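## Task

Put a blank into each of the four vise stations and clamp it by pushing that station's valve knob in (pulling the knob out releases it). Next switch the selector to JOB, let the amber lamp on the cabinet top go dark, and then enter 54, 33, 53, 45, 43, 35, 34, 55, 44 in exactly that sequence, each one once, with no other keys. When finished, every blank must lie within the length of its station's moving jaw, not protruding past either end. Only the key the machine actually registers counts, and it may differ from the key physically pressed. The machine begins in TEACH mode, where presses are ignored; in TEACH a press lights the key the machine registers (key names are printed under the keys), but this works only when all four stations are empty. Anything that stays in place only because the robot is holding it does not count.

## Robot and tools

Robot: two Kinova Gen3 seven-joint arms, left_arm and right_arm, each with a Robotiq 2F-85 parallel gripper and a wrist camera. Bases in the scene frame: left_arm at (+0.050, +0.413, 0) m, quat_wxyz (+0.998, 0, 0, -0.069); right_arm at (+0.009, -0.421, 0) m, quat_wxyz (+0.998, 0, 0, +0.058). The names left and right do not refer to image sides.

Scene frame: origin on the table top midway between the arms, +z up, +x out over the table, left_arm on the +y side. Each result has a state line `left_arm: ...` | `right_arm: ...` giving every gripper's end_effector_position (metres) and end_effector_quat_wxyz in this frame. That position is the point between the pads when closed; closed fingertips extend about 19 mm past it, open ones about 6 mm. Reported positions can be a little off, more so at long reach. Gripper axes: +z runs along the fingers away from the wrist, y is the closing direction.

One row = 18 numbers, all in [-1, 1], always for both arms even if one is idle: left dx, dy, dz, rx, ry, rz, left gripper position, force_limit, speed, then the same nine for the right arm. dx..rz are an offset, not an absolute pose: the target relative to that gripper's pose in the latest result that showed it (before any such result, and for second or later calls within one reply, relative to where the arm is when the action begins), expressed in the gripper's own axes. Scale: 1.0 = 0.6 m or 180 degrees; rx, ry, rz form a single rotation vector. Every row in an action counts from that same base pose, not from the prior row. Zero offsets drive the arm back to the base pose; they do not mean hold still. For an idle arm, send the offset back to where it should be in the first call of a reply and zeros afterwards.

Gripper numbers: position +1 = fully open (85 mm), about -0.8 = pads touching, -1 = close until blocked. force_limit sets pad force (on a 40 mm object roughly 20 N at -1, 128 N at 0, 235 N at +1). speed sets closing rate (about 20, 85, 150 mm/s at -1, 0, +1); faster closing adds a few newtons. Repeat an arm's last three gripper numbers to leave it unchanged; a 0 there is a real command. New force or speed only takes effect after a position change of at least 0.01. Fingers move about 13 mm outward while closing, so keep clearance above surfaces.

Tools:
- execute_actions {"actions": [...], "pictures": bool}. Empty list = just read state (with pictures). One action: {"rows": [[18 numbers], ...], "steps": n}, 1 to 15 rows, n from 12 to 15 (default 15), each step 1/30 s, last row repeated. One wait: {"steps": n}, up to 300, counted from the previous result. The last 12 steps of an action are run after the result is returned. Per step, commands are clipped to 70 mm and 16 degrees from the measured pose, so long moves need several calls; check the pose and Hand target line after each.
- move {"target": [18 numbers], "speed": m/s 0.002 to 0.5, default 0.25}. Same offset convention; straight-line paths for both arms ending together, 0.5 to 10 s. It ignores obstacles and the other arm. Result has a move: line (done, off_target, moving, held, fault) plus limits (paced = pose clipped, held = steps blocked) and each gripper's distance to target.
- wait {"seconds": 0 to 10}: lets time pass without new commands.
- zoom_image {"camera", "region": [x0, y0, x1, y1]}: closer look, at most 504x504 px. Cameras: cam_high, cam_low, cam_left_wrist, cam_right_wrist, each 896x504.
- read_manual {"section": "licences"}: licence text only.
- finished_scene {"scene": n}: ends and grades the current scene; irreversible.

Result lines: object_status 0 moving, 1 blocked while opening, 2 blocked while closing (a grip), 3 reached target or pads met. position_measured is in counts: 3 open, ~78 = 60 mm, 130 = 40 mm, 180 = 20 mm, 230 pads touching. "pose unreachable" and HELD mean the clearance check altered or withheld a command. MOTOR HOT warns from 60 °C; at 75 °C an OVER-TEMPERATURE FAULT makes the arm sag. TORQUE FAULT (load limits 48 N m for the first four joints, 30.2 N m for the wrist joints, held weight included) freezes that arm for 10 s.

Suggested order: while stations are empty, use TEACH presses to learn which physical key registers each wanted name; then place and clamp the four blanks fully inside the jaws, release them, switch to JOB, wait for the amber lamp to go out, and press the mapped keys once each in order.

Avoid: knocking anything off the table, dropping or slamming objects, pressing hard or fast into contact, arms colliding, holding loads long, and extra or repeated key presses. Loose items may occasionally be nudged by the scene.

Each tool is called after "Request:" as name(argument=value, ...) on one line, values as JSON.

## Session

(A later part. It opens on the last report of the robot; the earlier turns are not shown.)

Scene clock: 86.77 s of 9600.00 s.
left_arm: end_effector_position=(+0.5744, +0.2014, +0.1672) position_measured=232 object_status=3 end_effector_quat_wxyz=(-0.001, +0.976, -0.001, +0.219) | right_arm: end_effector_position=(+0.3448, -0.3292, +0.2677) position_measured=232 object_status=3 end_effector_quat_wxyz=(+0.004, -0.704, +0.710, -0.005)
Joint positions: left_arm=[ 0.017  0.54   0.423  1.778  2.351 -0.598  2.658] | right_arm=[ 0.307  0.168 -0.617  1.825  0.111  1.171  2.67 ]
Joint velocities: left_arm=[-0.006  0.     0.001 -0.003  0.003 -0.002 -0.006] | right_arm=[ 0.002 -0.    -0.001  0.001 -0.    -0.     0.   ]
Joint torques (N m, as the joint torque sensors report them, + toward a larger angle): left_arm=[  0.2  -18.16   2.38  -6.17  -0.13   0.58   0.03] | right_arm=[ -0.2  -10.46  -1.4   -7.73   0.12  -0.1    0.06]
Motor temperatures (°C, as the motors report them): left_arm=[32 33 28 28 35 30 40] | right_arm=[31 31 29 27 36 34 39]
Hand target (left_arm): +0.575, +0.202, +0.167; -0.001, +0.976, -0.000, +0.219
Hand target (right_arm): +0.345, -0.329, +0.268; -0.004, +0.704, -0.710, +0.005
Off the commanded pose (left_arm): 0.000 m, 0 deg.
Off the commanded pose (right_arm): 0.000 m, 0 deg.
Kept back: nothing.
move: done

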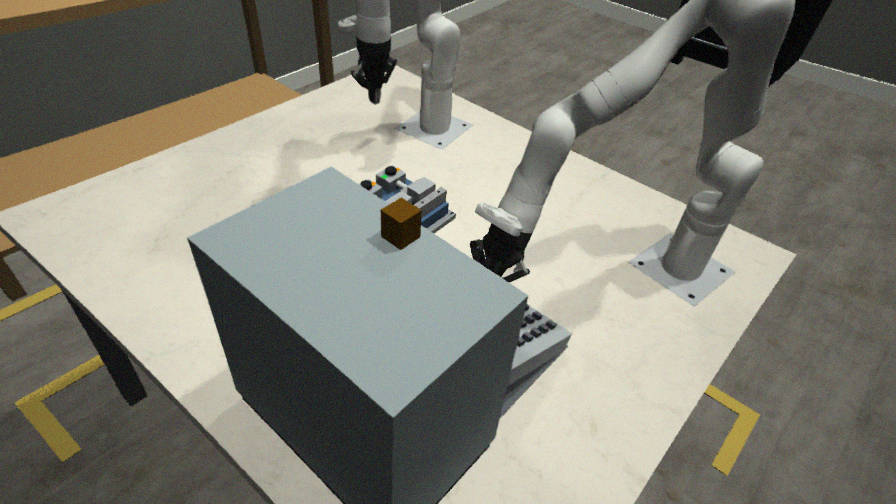

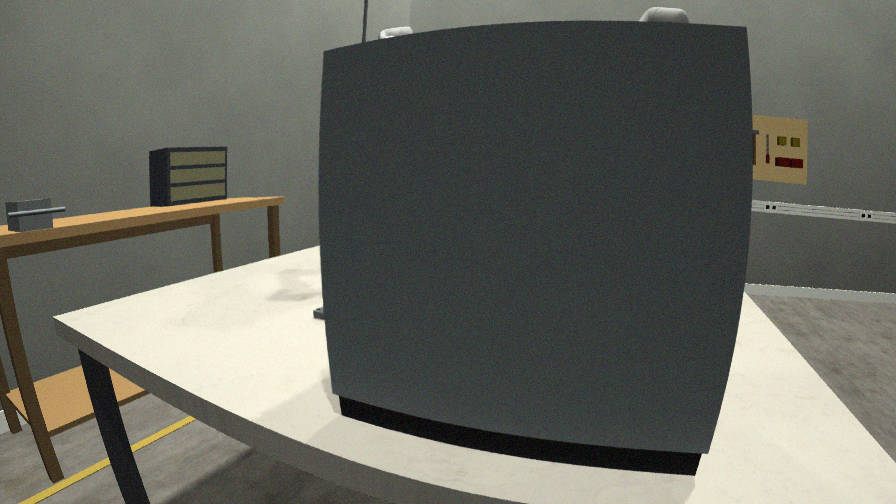

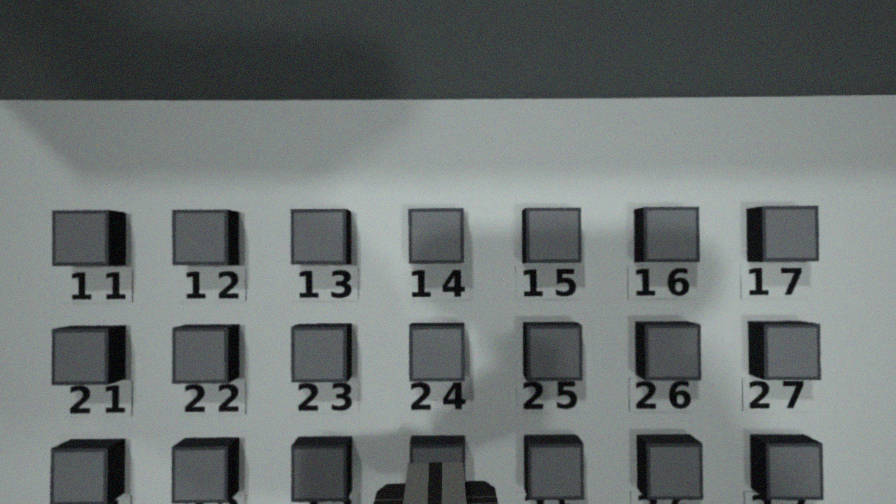

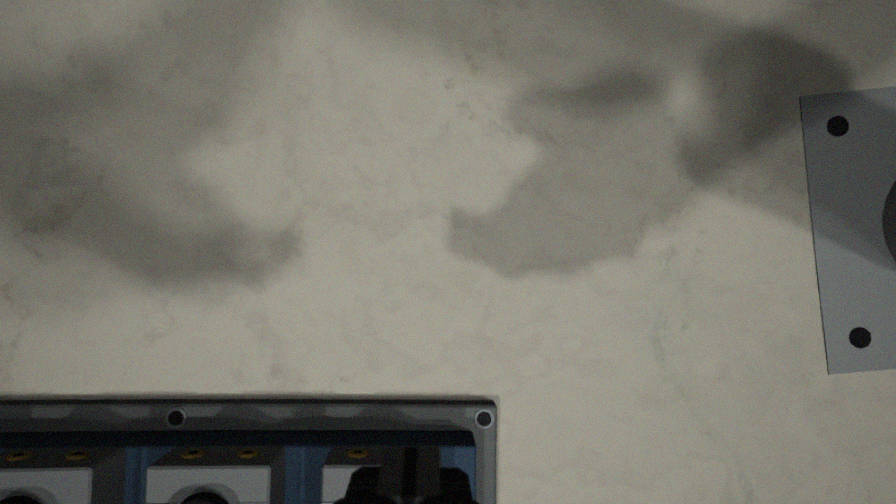

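Request:
move(target=[0.0015,0,0.054,0,0,0,-1,0,0,0,0,0,0,0,0,-1,0,0.3], speed=0.035)

Request:
move(target=[-0.113,0,-0.05,0,0,0,-1,0,0,0,0,0,0,0,0,-1,0,0.3], speed=0.1)

Scene clock: 88.57 s of 9600.00 s.
left_arm: end_effector_position=(+0.5879, +0.2014, +0.1404) position_measured=232 object_status=3 end_effector_quat_wxyz=(-0.001, +0.976, -0.001, +0.220) | right_arm: end_effector_position=(+0.3448, -0.3292, +0.2677) position_measured=232 object_status=3 end_effector_quat_wxyz=(+0.004, -0.704, +0.710, -0.005)
Joint positions: left_arm=[ 0.042  0.602  0.377  1.767  2.299 -0.548  2.699] | right_arm=[ 0.307  0.168 -0.617  1.825  0.111  1.171  2.67 ]
Joint velocities: left_arm=[ 0.005 -0.    -0.004  0.001 -0.006  0.002  0.005] | right_arm=[ 0.001  0.     0.    -0.     0.    -0.    -0.   ]
Joint torques (N m, as the joint torque sensors report them, + toward a larger angle): left_arm=[ -1.1  -15.11   2.27  -7.61  -0.42   1.51   0.13] | right_arm=[ -0.23 -10.46  -1.67  -7.89   0.13  -0.24  -0.02]
Motor temperatures (°C, as the motors report them): left_arm=[32 33 28 28 35 30 40] | right_arm=[31 31 29 27 36 34 39]
Hand target (left_arm): +0.589, +0.201, +0.138; -0.001, +0.976, -0.001, +0.219
Hand target (right_arm): +0.345, -0.329, +0.268; -0.004, +0.704, -0.710, +0.005
Off the commanded pose (left_arm): 0.002 m, 0 deg.
Off the commanded pose (right_arm): 0.000 m, 0 deg.
Kept back: nothing.
move: done

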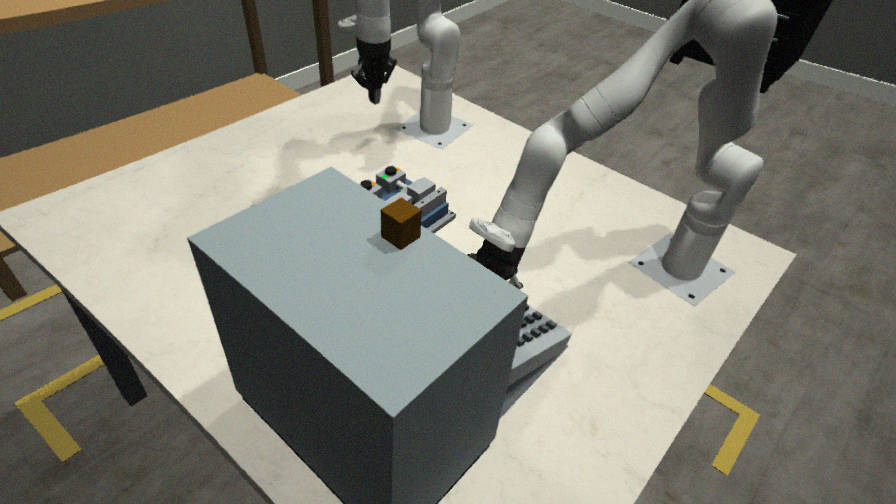

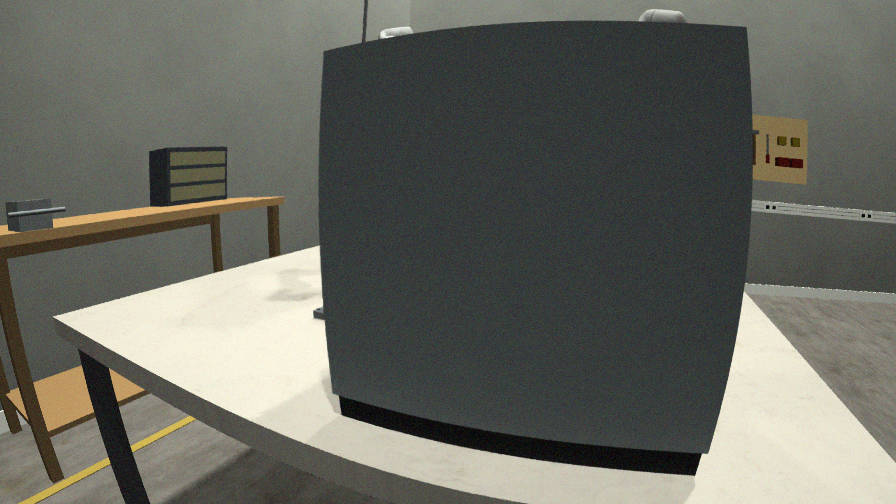

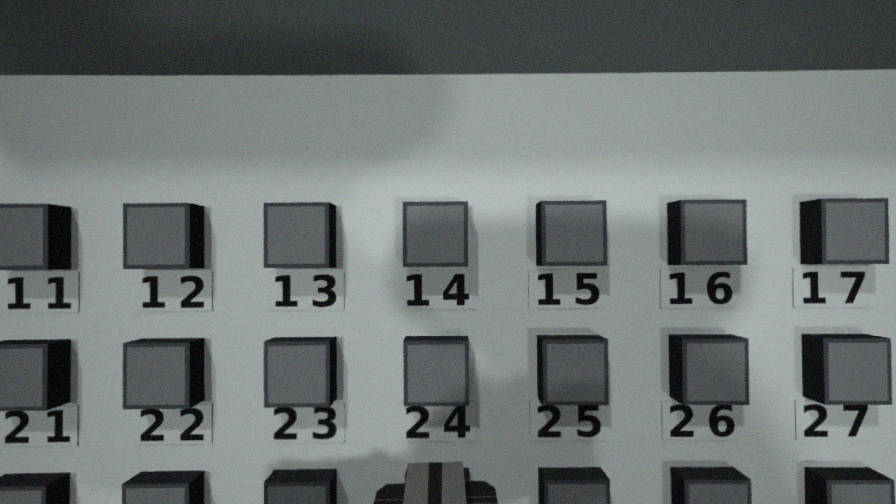

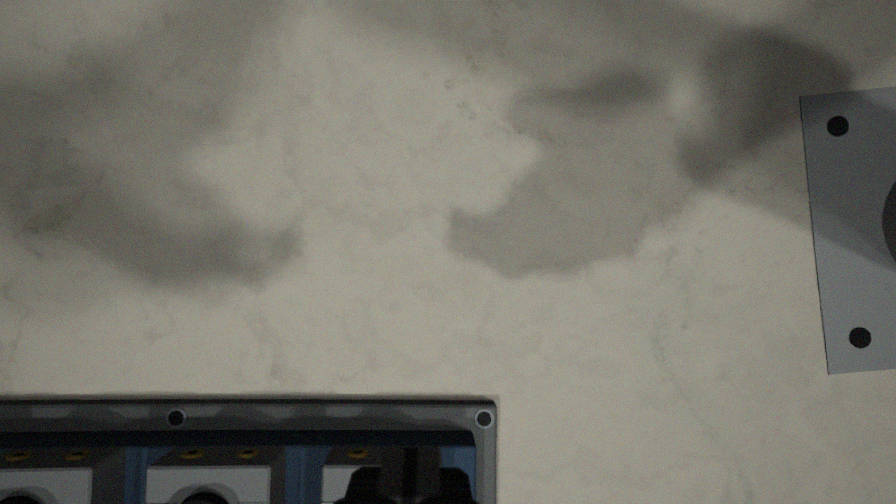

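Scene clock: 89.73 s of 9600.00 s.
left_arm: end_effector_position=(+0.5139, +0.2015, +0.1382) position_measured=232 object_status=3 end_effector_quat_wxyz=(-0.001, +0.976, -0.000, +0.219) | right_arm: end_effector_position=(+0.3448, -0.3292, +0.2677) position_measured=232 object_status=3 end_effector_quat_wxyz=(+0.004, -0.704, +0.710, -0.005)
Joint positions: left_arm=[ 0.145  0.486  0.311  1.983  2.226 -0.465  2.888] | right_arm=[ 0.307  0.168 -0.617  1.825  0.111  1.171  2.67 ]
Joint velocities: left_arm=[ 0.008 -0.005 -0.001  0.004 -0.005  0.004  0.008] | right_arm=[ 0.001 -0.002  0.    -0.001 -0.001 -0.    -0.   ]
Joint torques (N m, as the joint torque sensors report them, + toward a larger angle): left_arm=[ -0.22 -16.74   1.87  -5.73  -0.01   0.26  -0.05] | right_arm=[ -0.1  -10.4   -1.6   -8.08   0.03  -0.26  -0.01]
Motor temperatures (°C, as the motors report them): left_arm=[32 33 28 28 35 30 40] | right_arm=[31 31 29 27 36 34 39]
Hand target (left_arm): +0.514, +0.201, +0.138; -0.001, +0.976, -0.001, +0.219
Hand target (right_arm): +0.345, -0.329, +0.268; -0.004, +0.704, -0.710, +0.005
Off the commanded pose (left_arm): 0.000 m, 0 deg.
Off the commanded pose (right_arm): 0.000 m, 0 deg.
Kept back: nothing.
move: done

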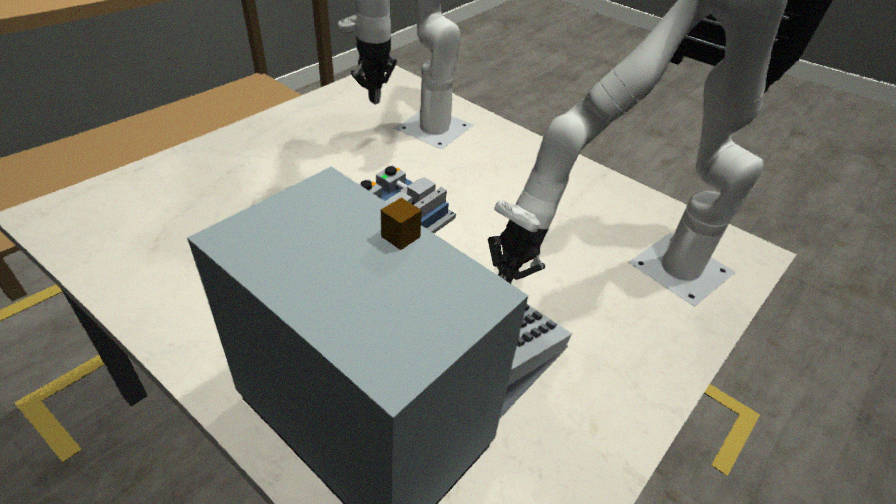

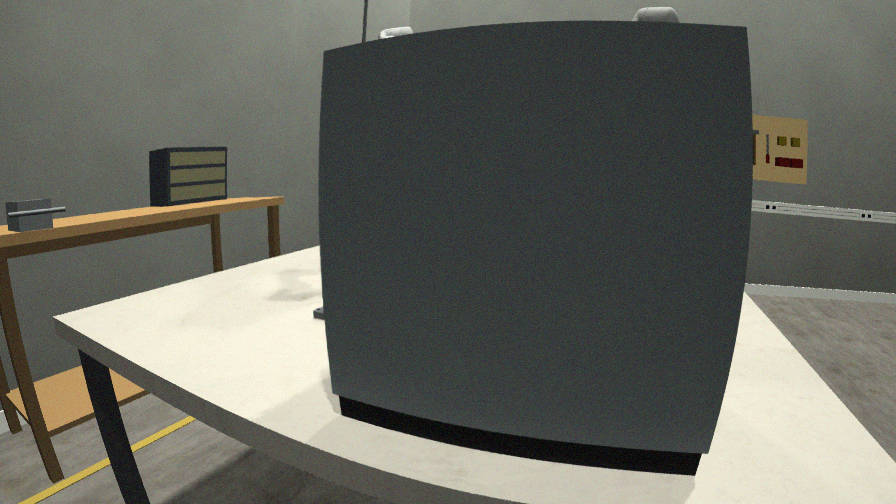

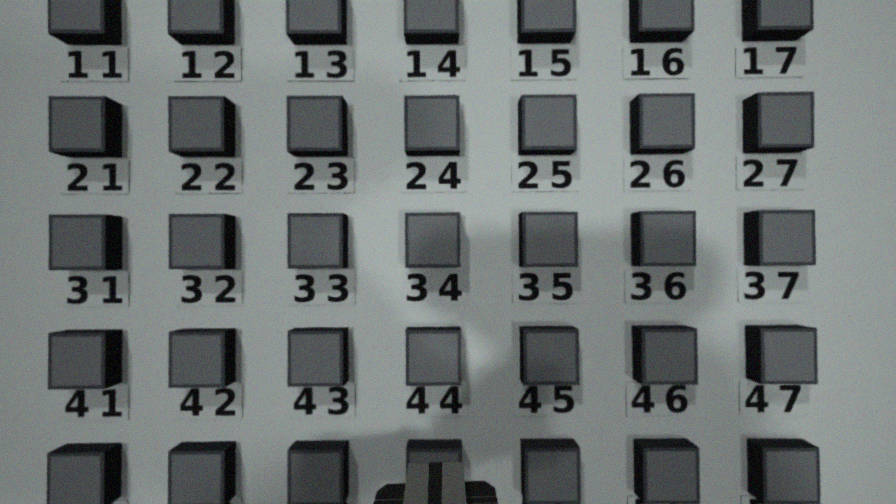

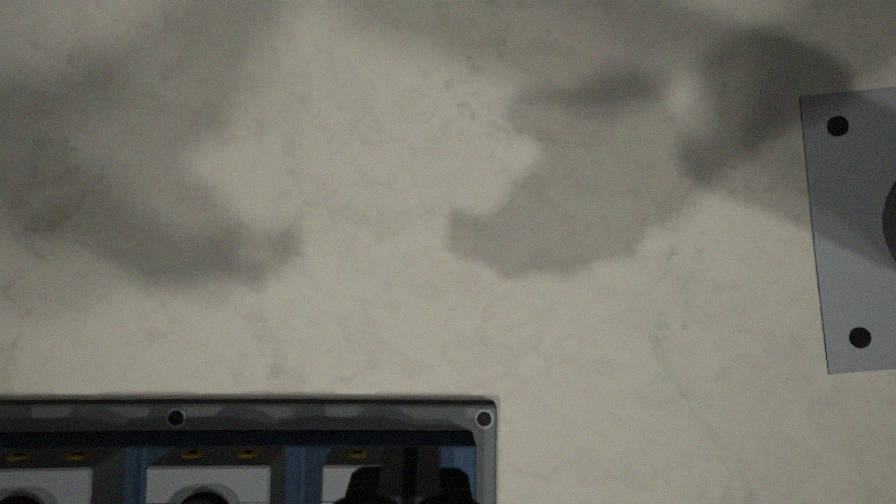

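Request:
move(target=[0,-0.001,0.0535,0,0,0,-1,0,0,0,0,0,0,0,0,-1,0,0.3], speed=0.035)

Request:
move(target=[0.054,0.113,-0.048,0,0,0,-1,0,0,0,0,0,0,0,0,-1,0,0.3], speed=0.1)

Scene clock: 91.33 s of 9600.00 s.
left_arm: end_effector_position=(+0.5266, +0.2020, +0.1111) position_measured=232 object_status=3 end_effector_quat_wxyz=(-0.001, +0.976, -0.001, +0.220) | right_arm: end_effector_position=(+0.3448, -0.3292, +0.2677) position_measured=232 object_status=3 end_effector_quat_wxyz=(+0.004, -0.704, +0.710, -0.005)
Joint positions: left_arm=[ 0.184  0.552  0.239  1.974  2.144 -0.401  2.962] | right_arm=[ 0.307  0.168 -0.617  1.825  0.111  1.171  2.67 ]
Joint velocities: left_arm=[ 0.009 -0.002 -0.008  0.004 -0.011  0.004  0.012] | right_arm=[-0.     0.001 -0.    -0.    -0.    -0.001 -0.   ]
Joint torques (N m, as the joint torque sensors report them, + toward a larger angle): left_arm=[ -0.62 -13.78   1.27  -6.81  -0.64   1.12   0.39] | right_arm=[ -0.42 -10.39  -1.6   -8.09   0.06  -0.17   0.07]
Motor temperatures (°C, as the motors report them): left_arm=[32 33 28 28 35 30 40] | right_arm=[31 31 29 27 36 34 39]
Hand target (left_arm): +0.528, +0.202, +0.109; -0.001, +0.976, -0.001, +0.219
Hand target (right_arm): +0.345, -0.329, +0.268; -0.004, +0.704, -0.710, +0.005
Off the commanded pose (left_arm): 0.002 m, 0 deg.
Off the commanded pose (right_arm): 0.000 m, 0 deg.
Kept back: nothing.
move: done

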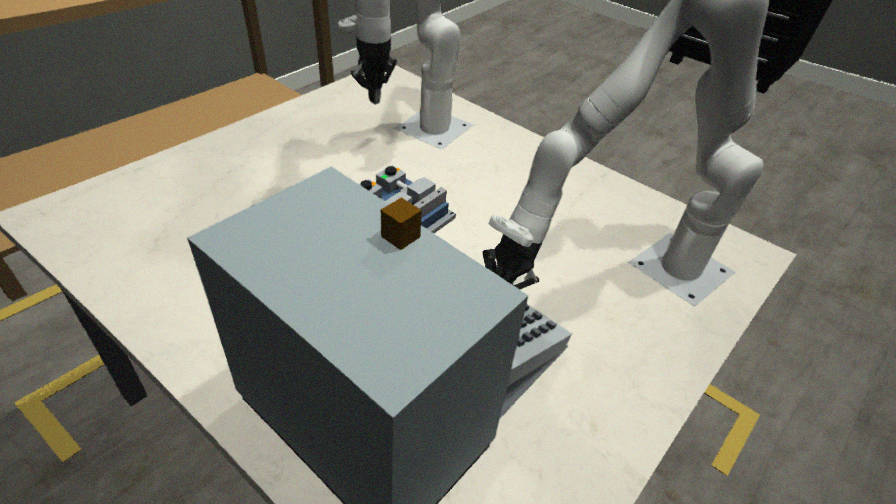

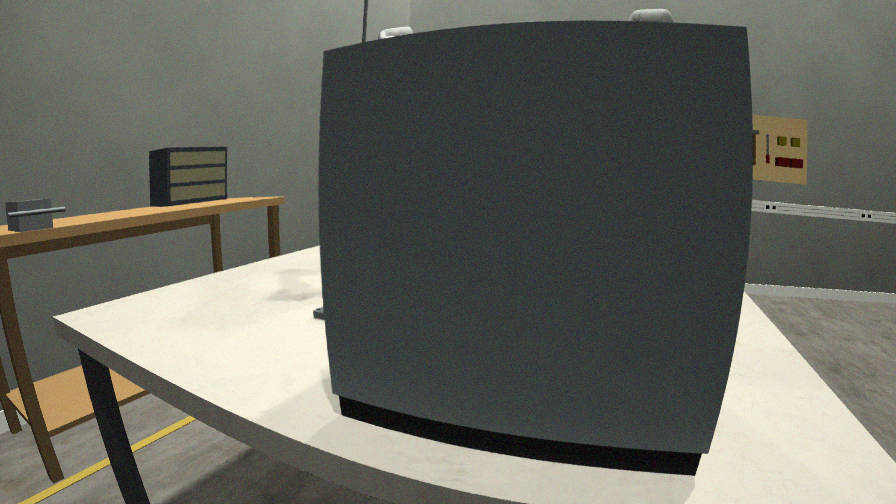

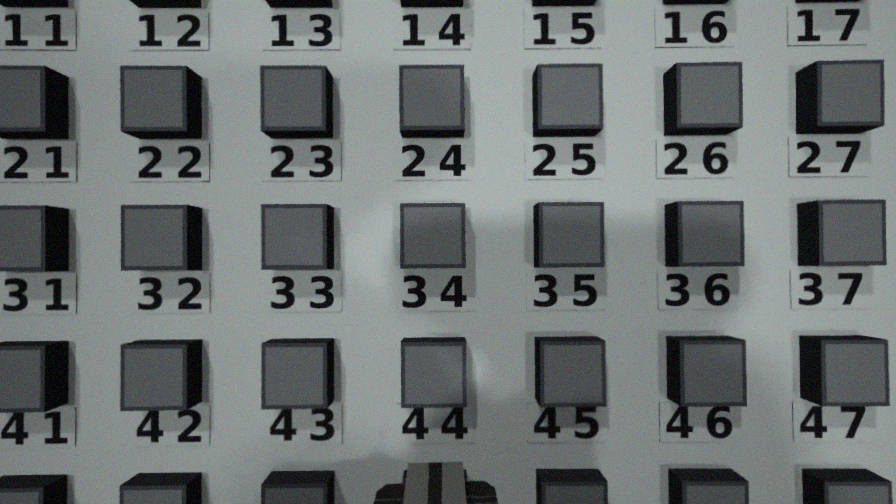

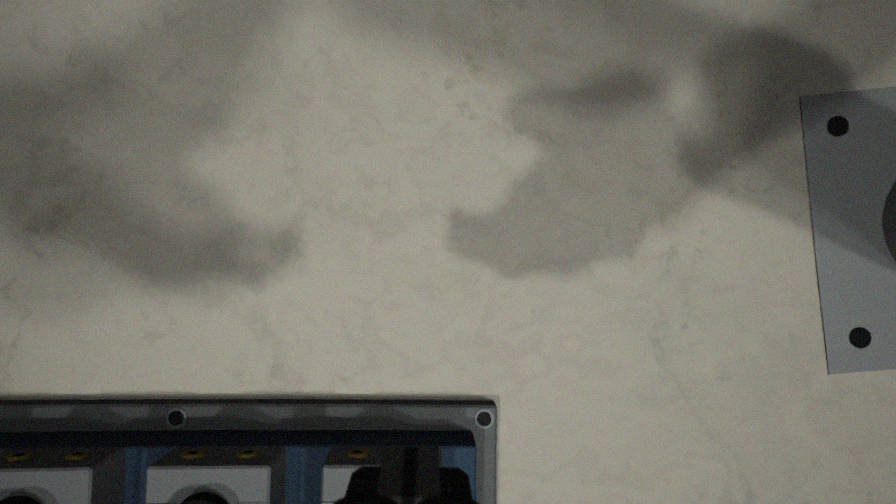

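Scene clock: 92.53 s of 9600.00 s.
left_arm: end_effector_position=(+0.5440, +0.1344, +0.1510) position_measured=232 object_status=3 end_effector_quat_wxyz=(-0.001, +0.975, -0.001, +0.220) | right_arm: end_effector_position=(+0.3448, -0.3292, +0.2677) position_measured=232 object_status=3 end_effector_quat_wxyz=(+0.004, -0.704, +0.710, -0.005)
Joint positions: left_arm=[ 0.221  0.581  0.371  1.759  2.292 -0.632  2.857] | right_arm=[ 0.307  0.168 -0.617  1.825  0.111  1.171  2.67 ]
Joint velocities: left_arm=[ 0.001  0.005  0.002 -0.008  0.004 -0.007 -0.003] | right_arm=[ 0.002 -0.     0.    -0.    -0.     0.    -0.001]
Joint torques (N m, as the joint torque sensors report them, + toward a larger angle): left_arm=[ -0.12 -18.34   2.37  -6.06  -0.56   0.12  -0.03] | right_arm=[ -0.29 -10.31  -1.58  -8.     0.09  -0.14  -0.02]
Motor temperatures (°C, as the motors report them): left_arm=[32 33 28 28 35 30 40] | right_arm=[31 31 29 27 36 34 39]
Hand target (left_arm): +0.544, +0.134, +0.151; -0.002, +0.975, -0.001, +0.220
Hand target (right_arm): +0.345, -0.329, +0.268; -0.004, +0.704, -0.710, +0.005
Off the commanded pose (left_arm): 0.001 m, 0 deg.
Off the commanded pose (right_arm): 0.000 m, 0 deg.
Kept back: nothing.
move: done

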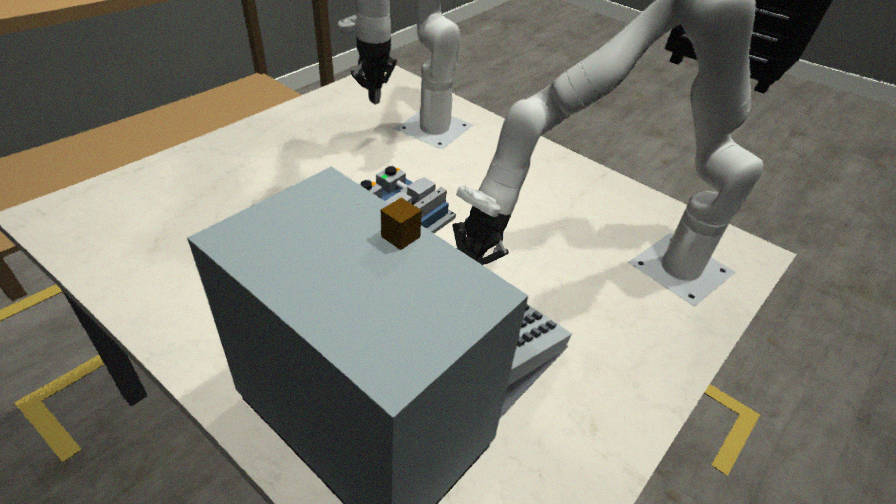

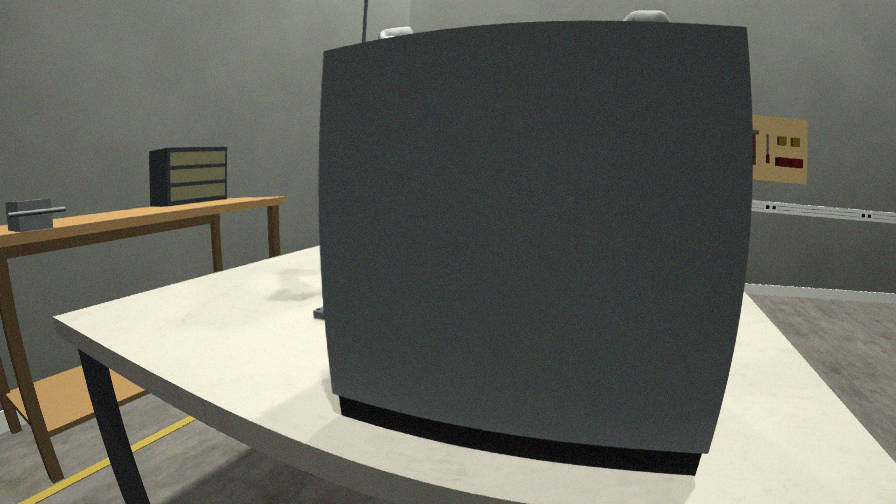

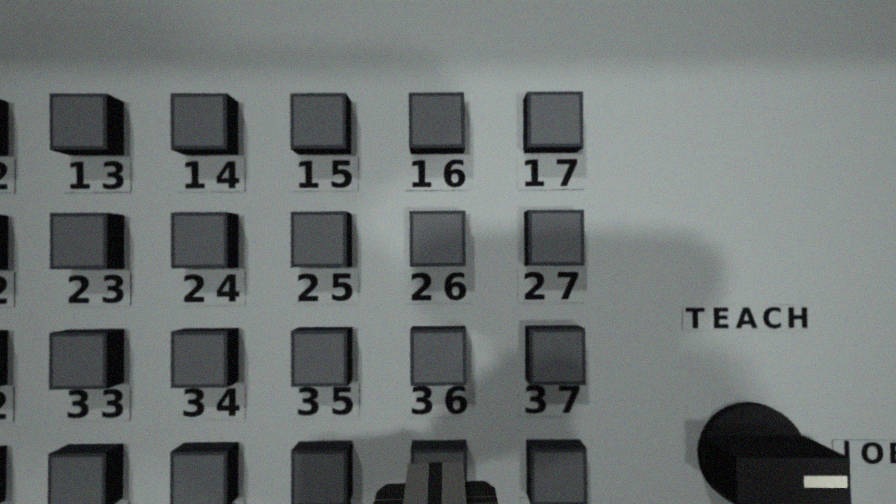

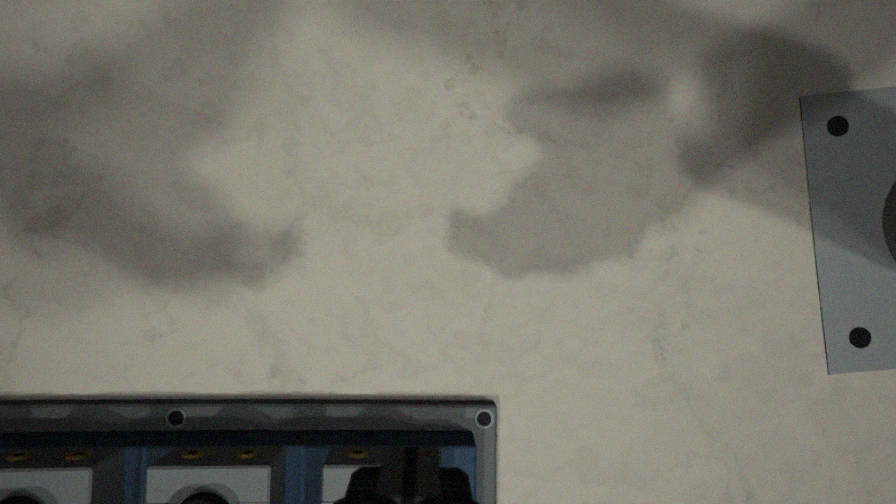

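Request:
move(target=[0,0.001,0.051,0,0,0,-1,0,0,0,0,0,0,0,0,-1,0,0.3], speed=0.035)

Request:
move(target=[0.002,-0.1135,-0.048,0,0,0,-1,0,0,0,0,0,0,0,0,-1,0,0.3], speed=0.1)

Scene clock: 94.13 s of 9600.00 s.
left_arm: end_effector_position=(+0.5560, +0.1339, +0.1257) position_measured=232 object_status=3 end_effector_quat_wxyz=(-0.002, +0.975, -0.001, +0.221) | right_arm: end_effector_position=(+0.3448, -0.3292, +0.2677) position_measured=232 object_status=3 end_effector_quat_wxyz=(+0.004, -0.704, +0.710, -0.005)
Joint positions: left_arm=[ 0.238  0.637  0.331  1.75   2.245 -0.585  2.896] | right_arm=[ 0.307  0.168 -0.617  1.825  0.111  1.171  2.67 ]
Joint velocities: left_arm=[ 0.004 -0.001 -0.003  0.002 -0.006  0.003  0.006] | right_arm=[-0.001 -0.     0.    -0.002  0.    -0.     0.   ]
Joint torques (N m, as the joint torque sensors report them, + toward a larger angle): left_arm=[ -1.36 -15.61   1.16  -8.15  -0.63   1.63   0.19] | right_arm=[ -0.47 -10.38  -1.53  -8.16   0.05  -0.23  -0.01]
Motor temperatures (°C, as the motors report them): left_arm=[32 33 28 28 35 30 40] | right_arm=[31 31 29 27 36 34 39]
Hand target (left_arm): +0.557, +0.134, +0.123; -0.001, +0.975, -0.001, +0.220
Hand target (right_arm): +0.345, -0.329, +0.268; -0.004, +0.704, -0.710, +0.005
Off the commanded pose (left_arm): 0.003 m, 0 deg.
Off the commanded pose (right_arm): 0.000 m, 0 deg.
Kept back: nothing.
move: done

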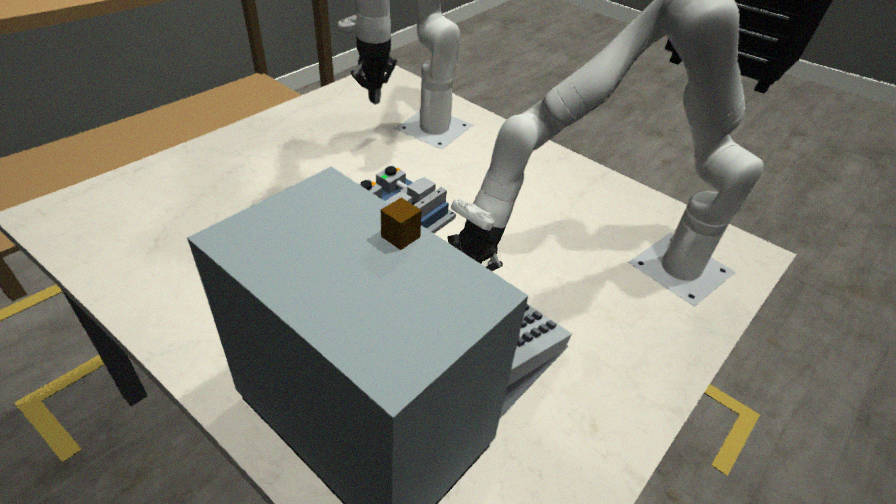

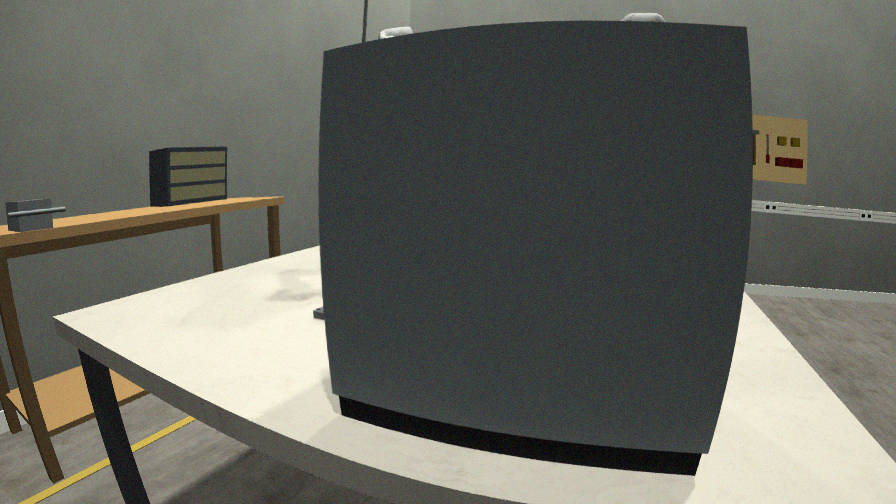

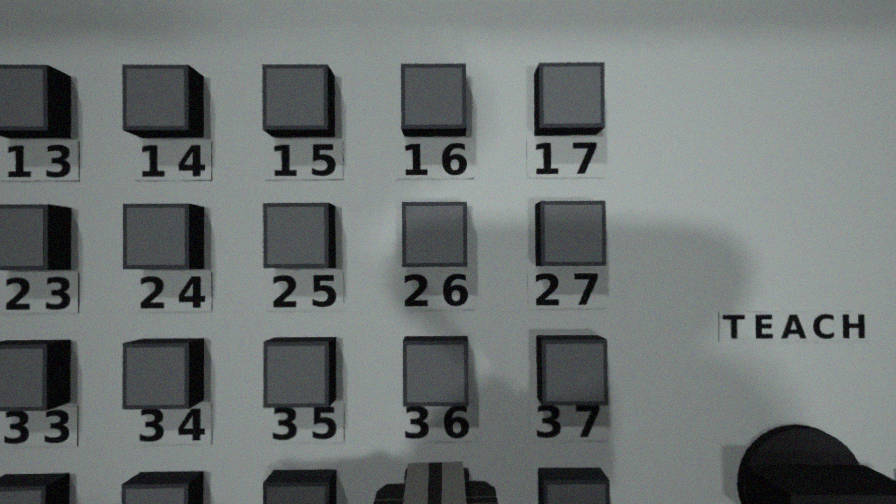

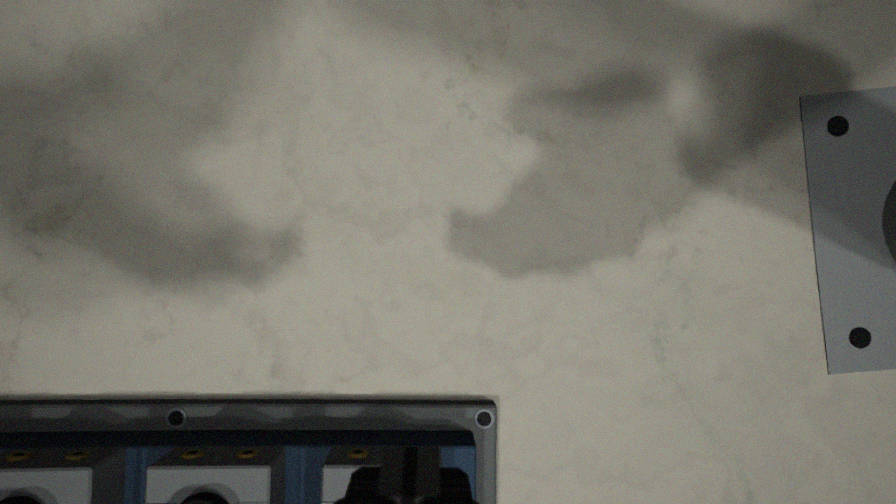

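Scene clock: 95.33 s of 9600.00 s.
left_arm: end_effector_position=(+0.5443, +0.2015, +0.1522) position_measured=232 object_status=3 end_effector_quat_wxyz=(-0.002, +0.975, -0.001, +0.221) | right_arm: end_effector_position=(+0.3448, -0.3292, +0.2677) position_measured=232 object_status=3 end_effector_quat_wxyz=(+0.004, -0.704, +0.710, -0.005)
Joint positions: left_arm=[ 0.077  0.51   0.367  1.886  2.29  -0.526  2.771] | right_arm=[ 0.307  0.168 -0.617  1.825  0.111  1.171  2.67 ]
Joint velocities: left_arm=[-0.006 -0.003  0.     0.001  0.002  0.001 -0.003] | right_arm=[ 0.001  0.     0.002 -0.    -0.    -0.001  0.   ]
Joint torques (N m, as the joint torque sensors report them, + toward a larger angle): left_arm=[  0.49 -17.19   2.01  -6.25  -0.25   0.37   0.19] | right_arm=[ -0.33 -10.43  -1.5   -8.12   0.15  -0.15  -0.02]
Motor temperatures (°C, as the motors report them): left_arm=[32 33 28 28 35 30 40] | right_arm=[31 31 29 27 36 34 39]
Hand target (left_arm): +0.544, +0.202, +0.152; -0.002, +0.975, -0.001, +0.221
Hand target (right_arm): +0.345, -0.329, +0.268; -0.004, +0.704, -0.710, +0.005
Off the commanded pose (left_arm): 0.001 m, 0 deg.
Off the commanded pose (right_arm): 0.000 m, 0 deg.
Kept back: nothing.
move: done

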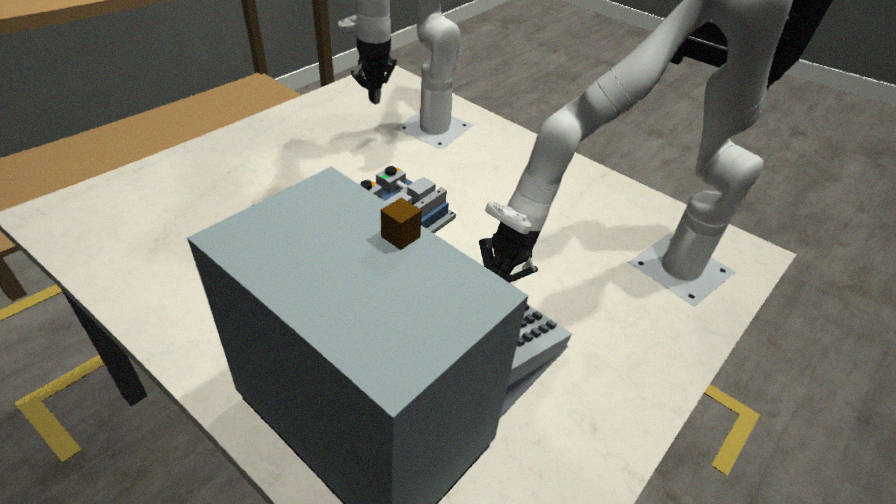

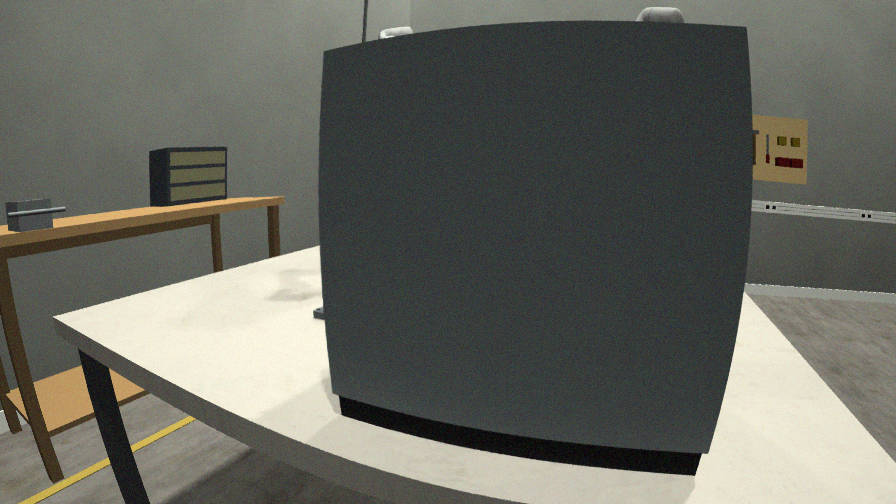

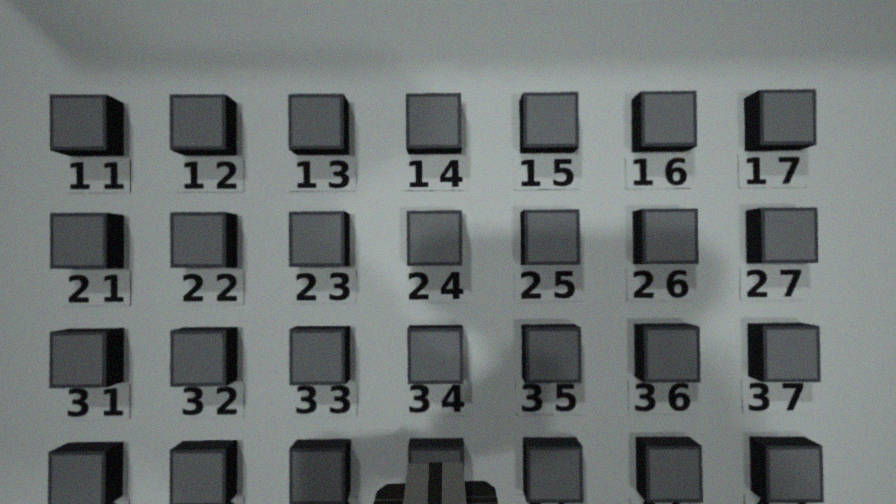

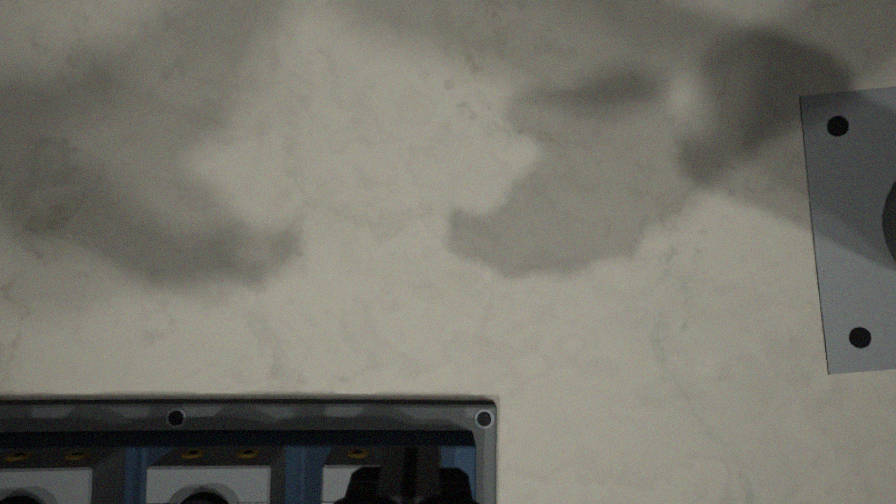

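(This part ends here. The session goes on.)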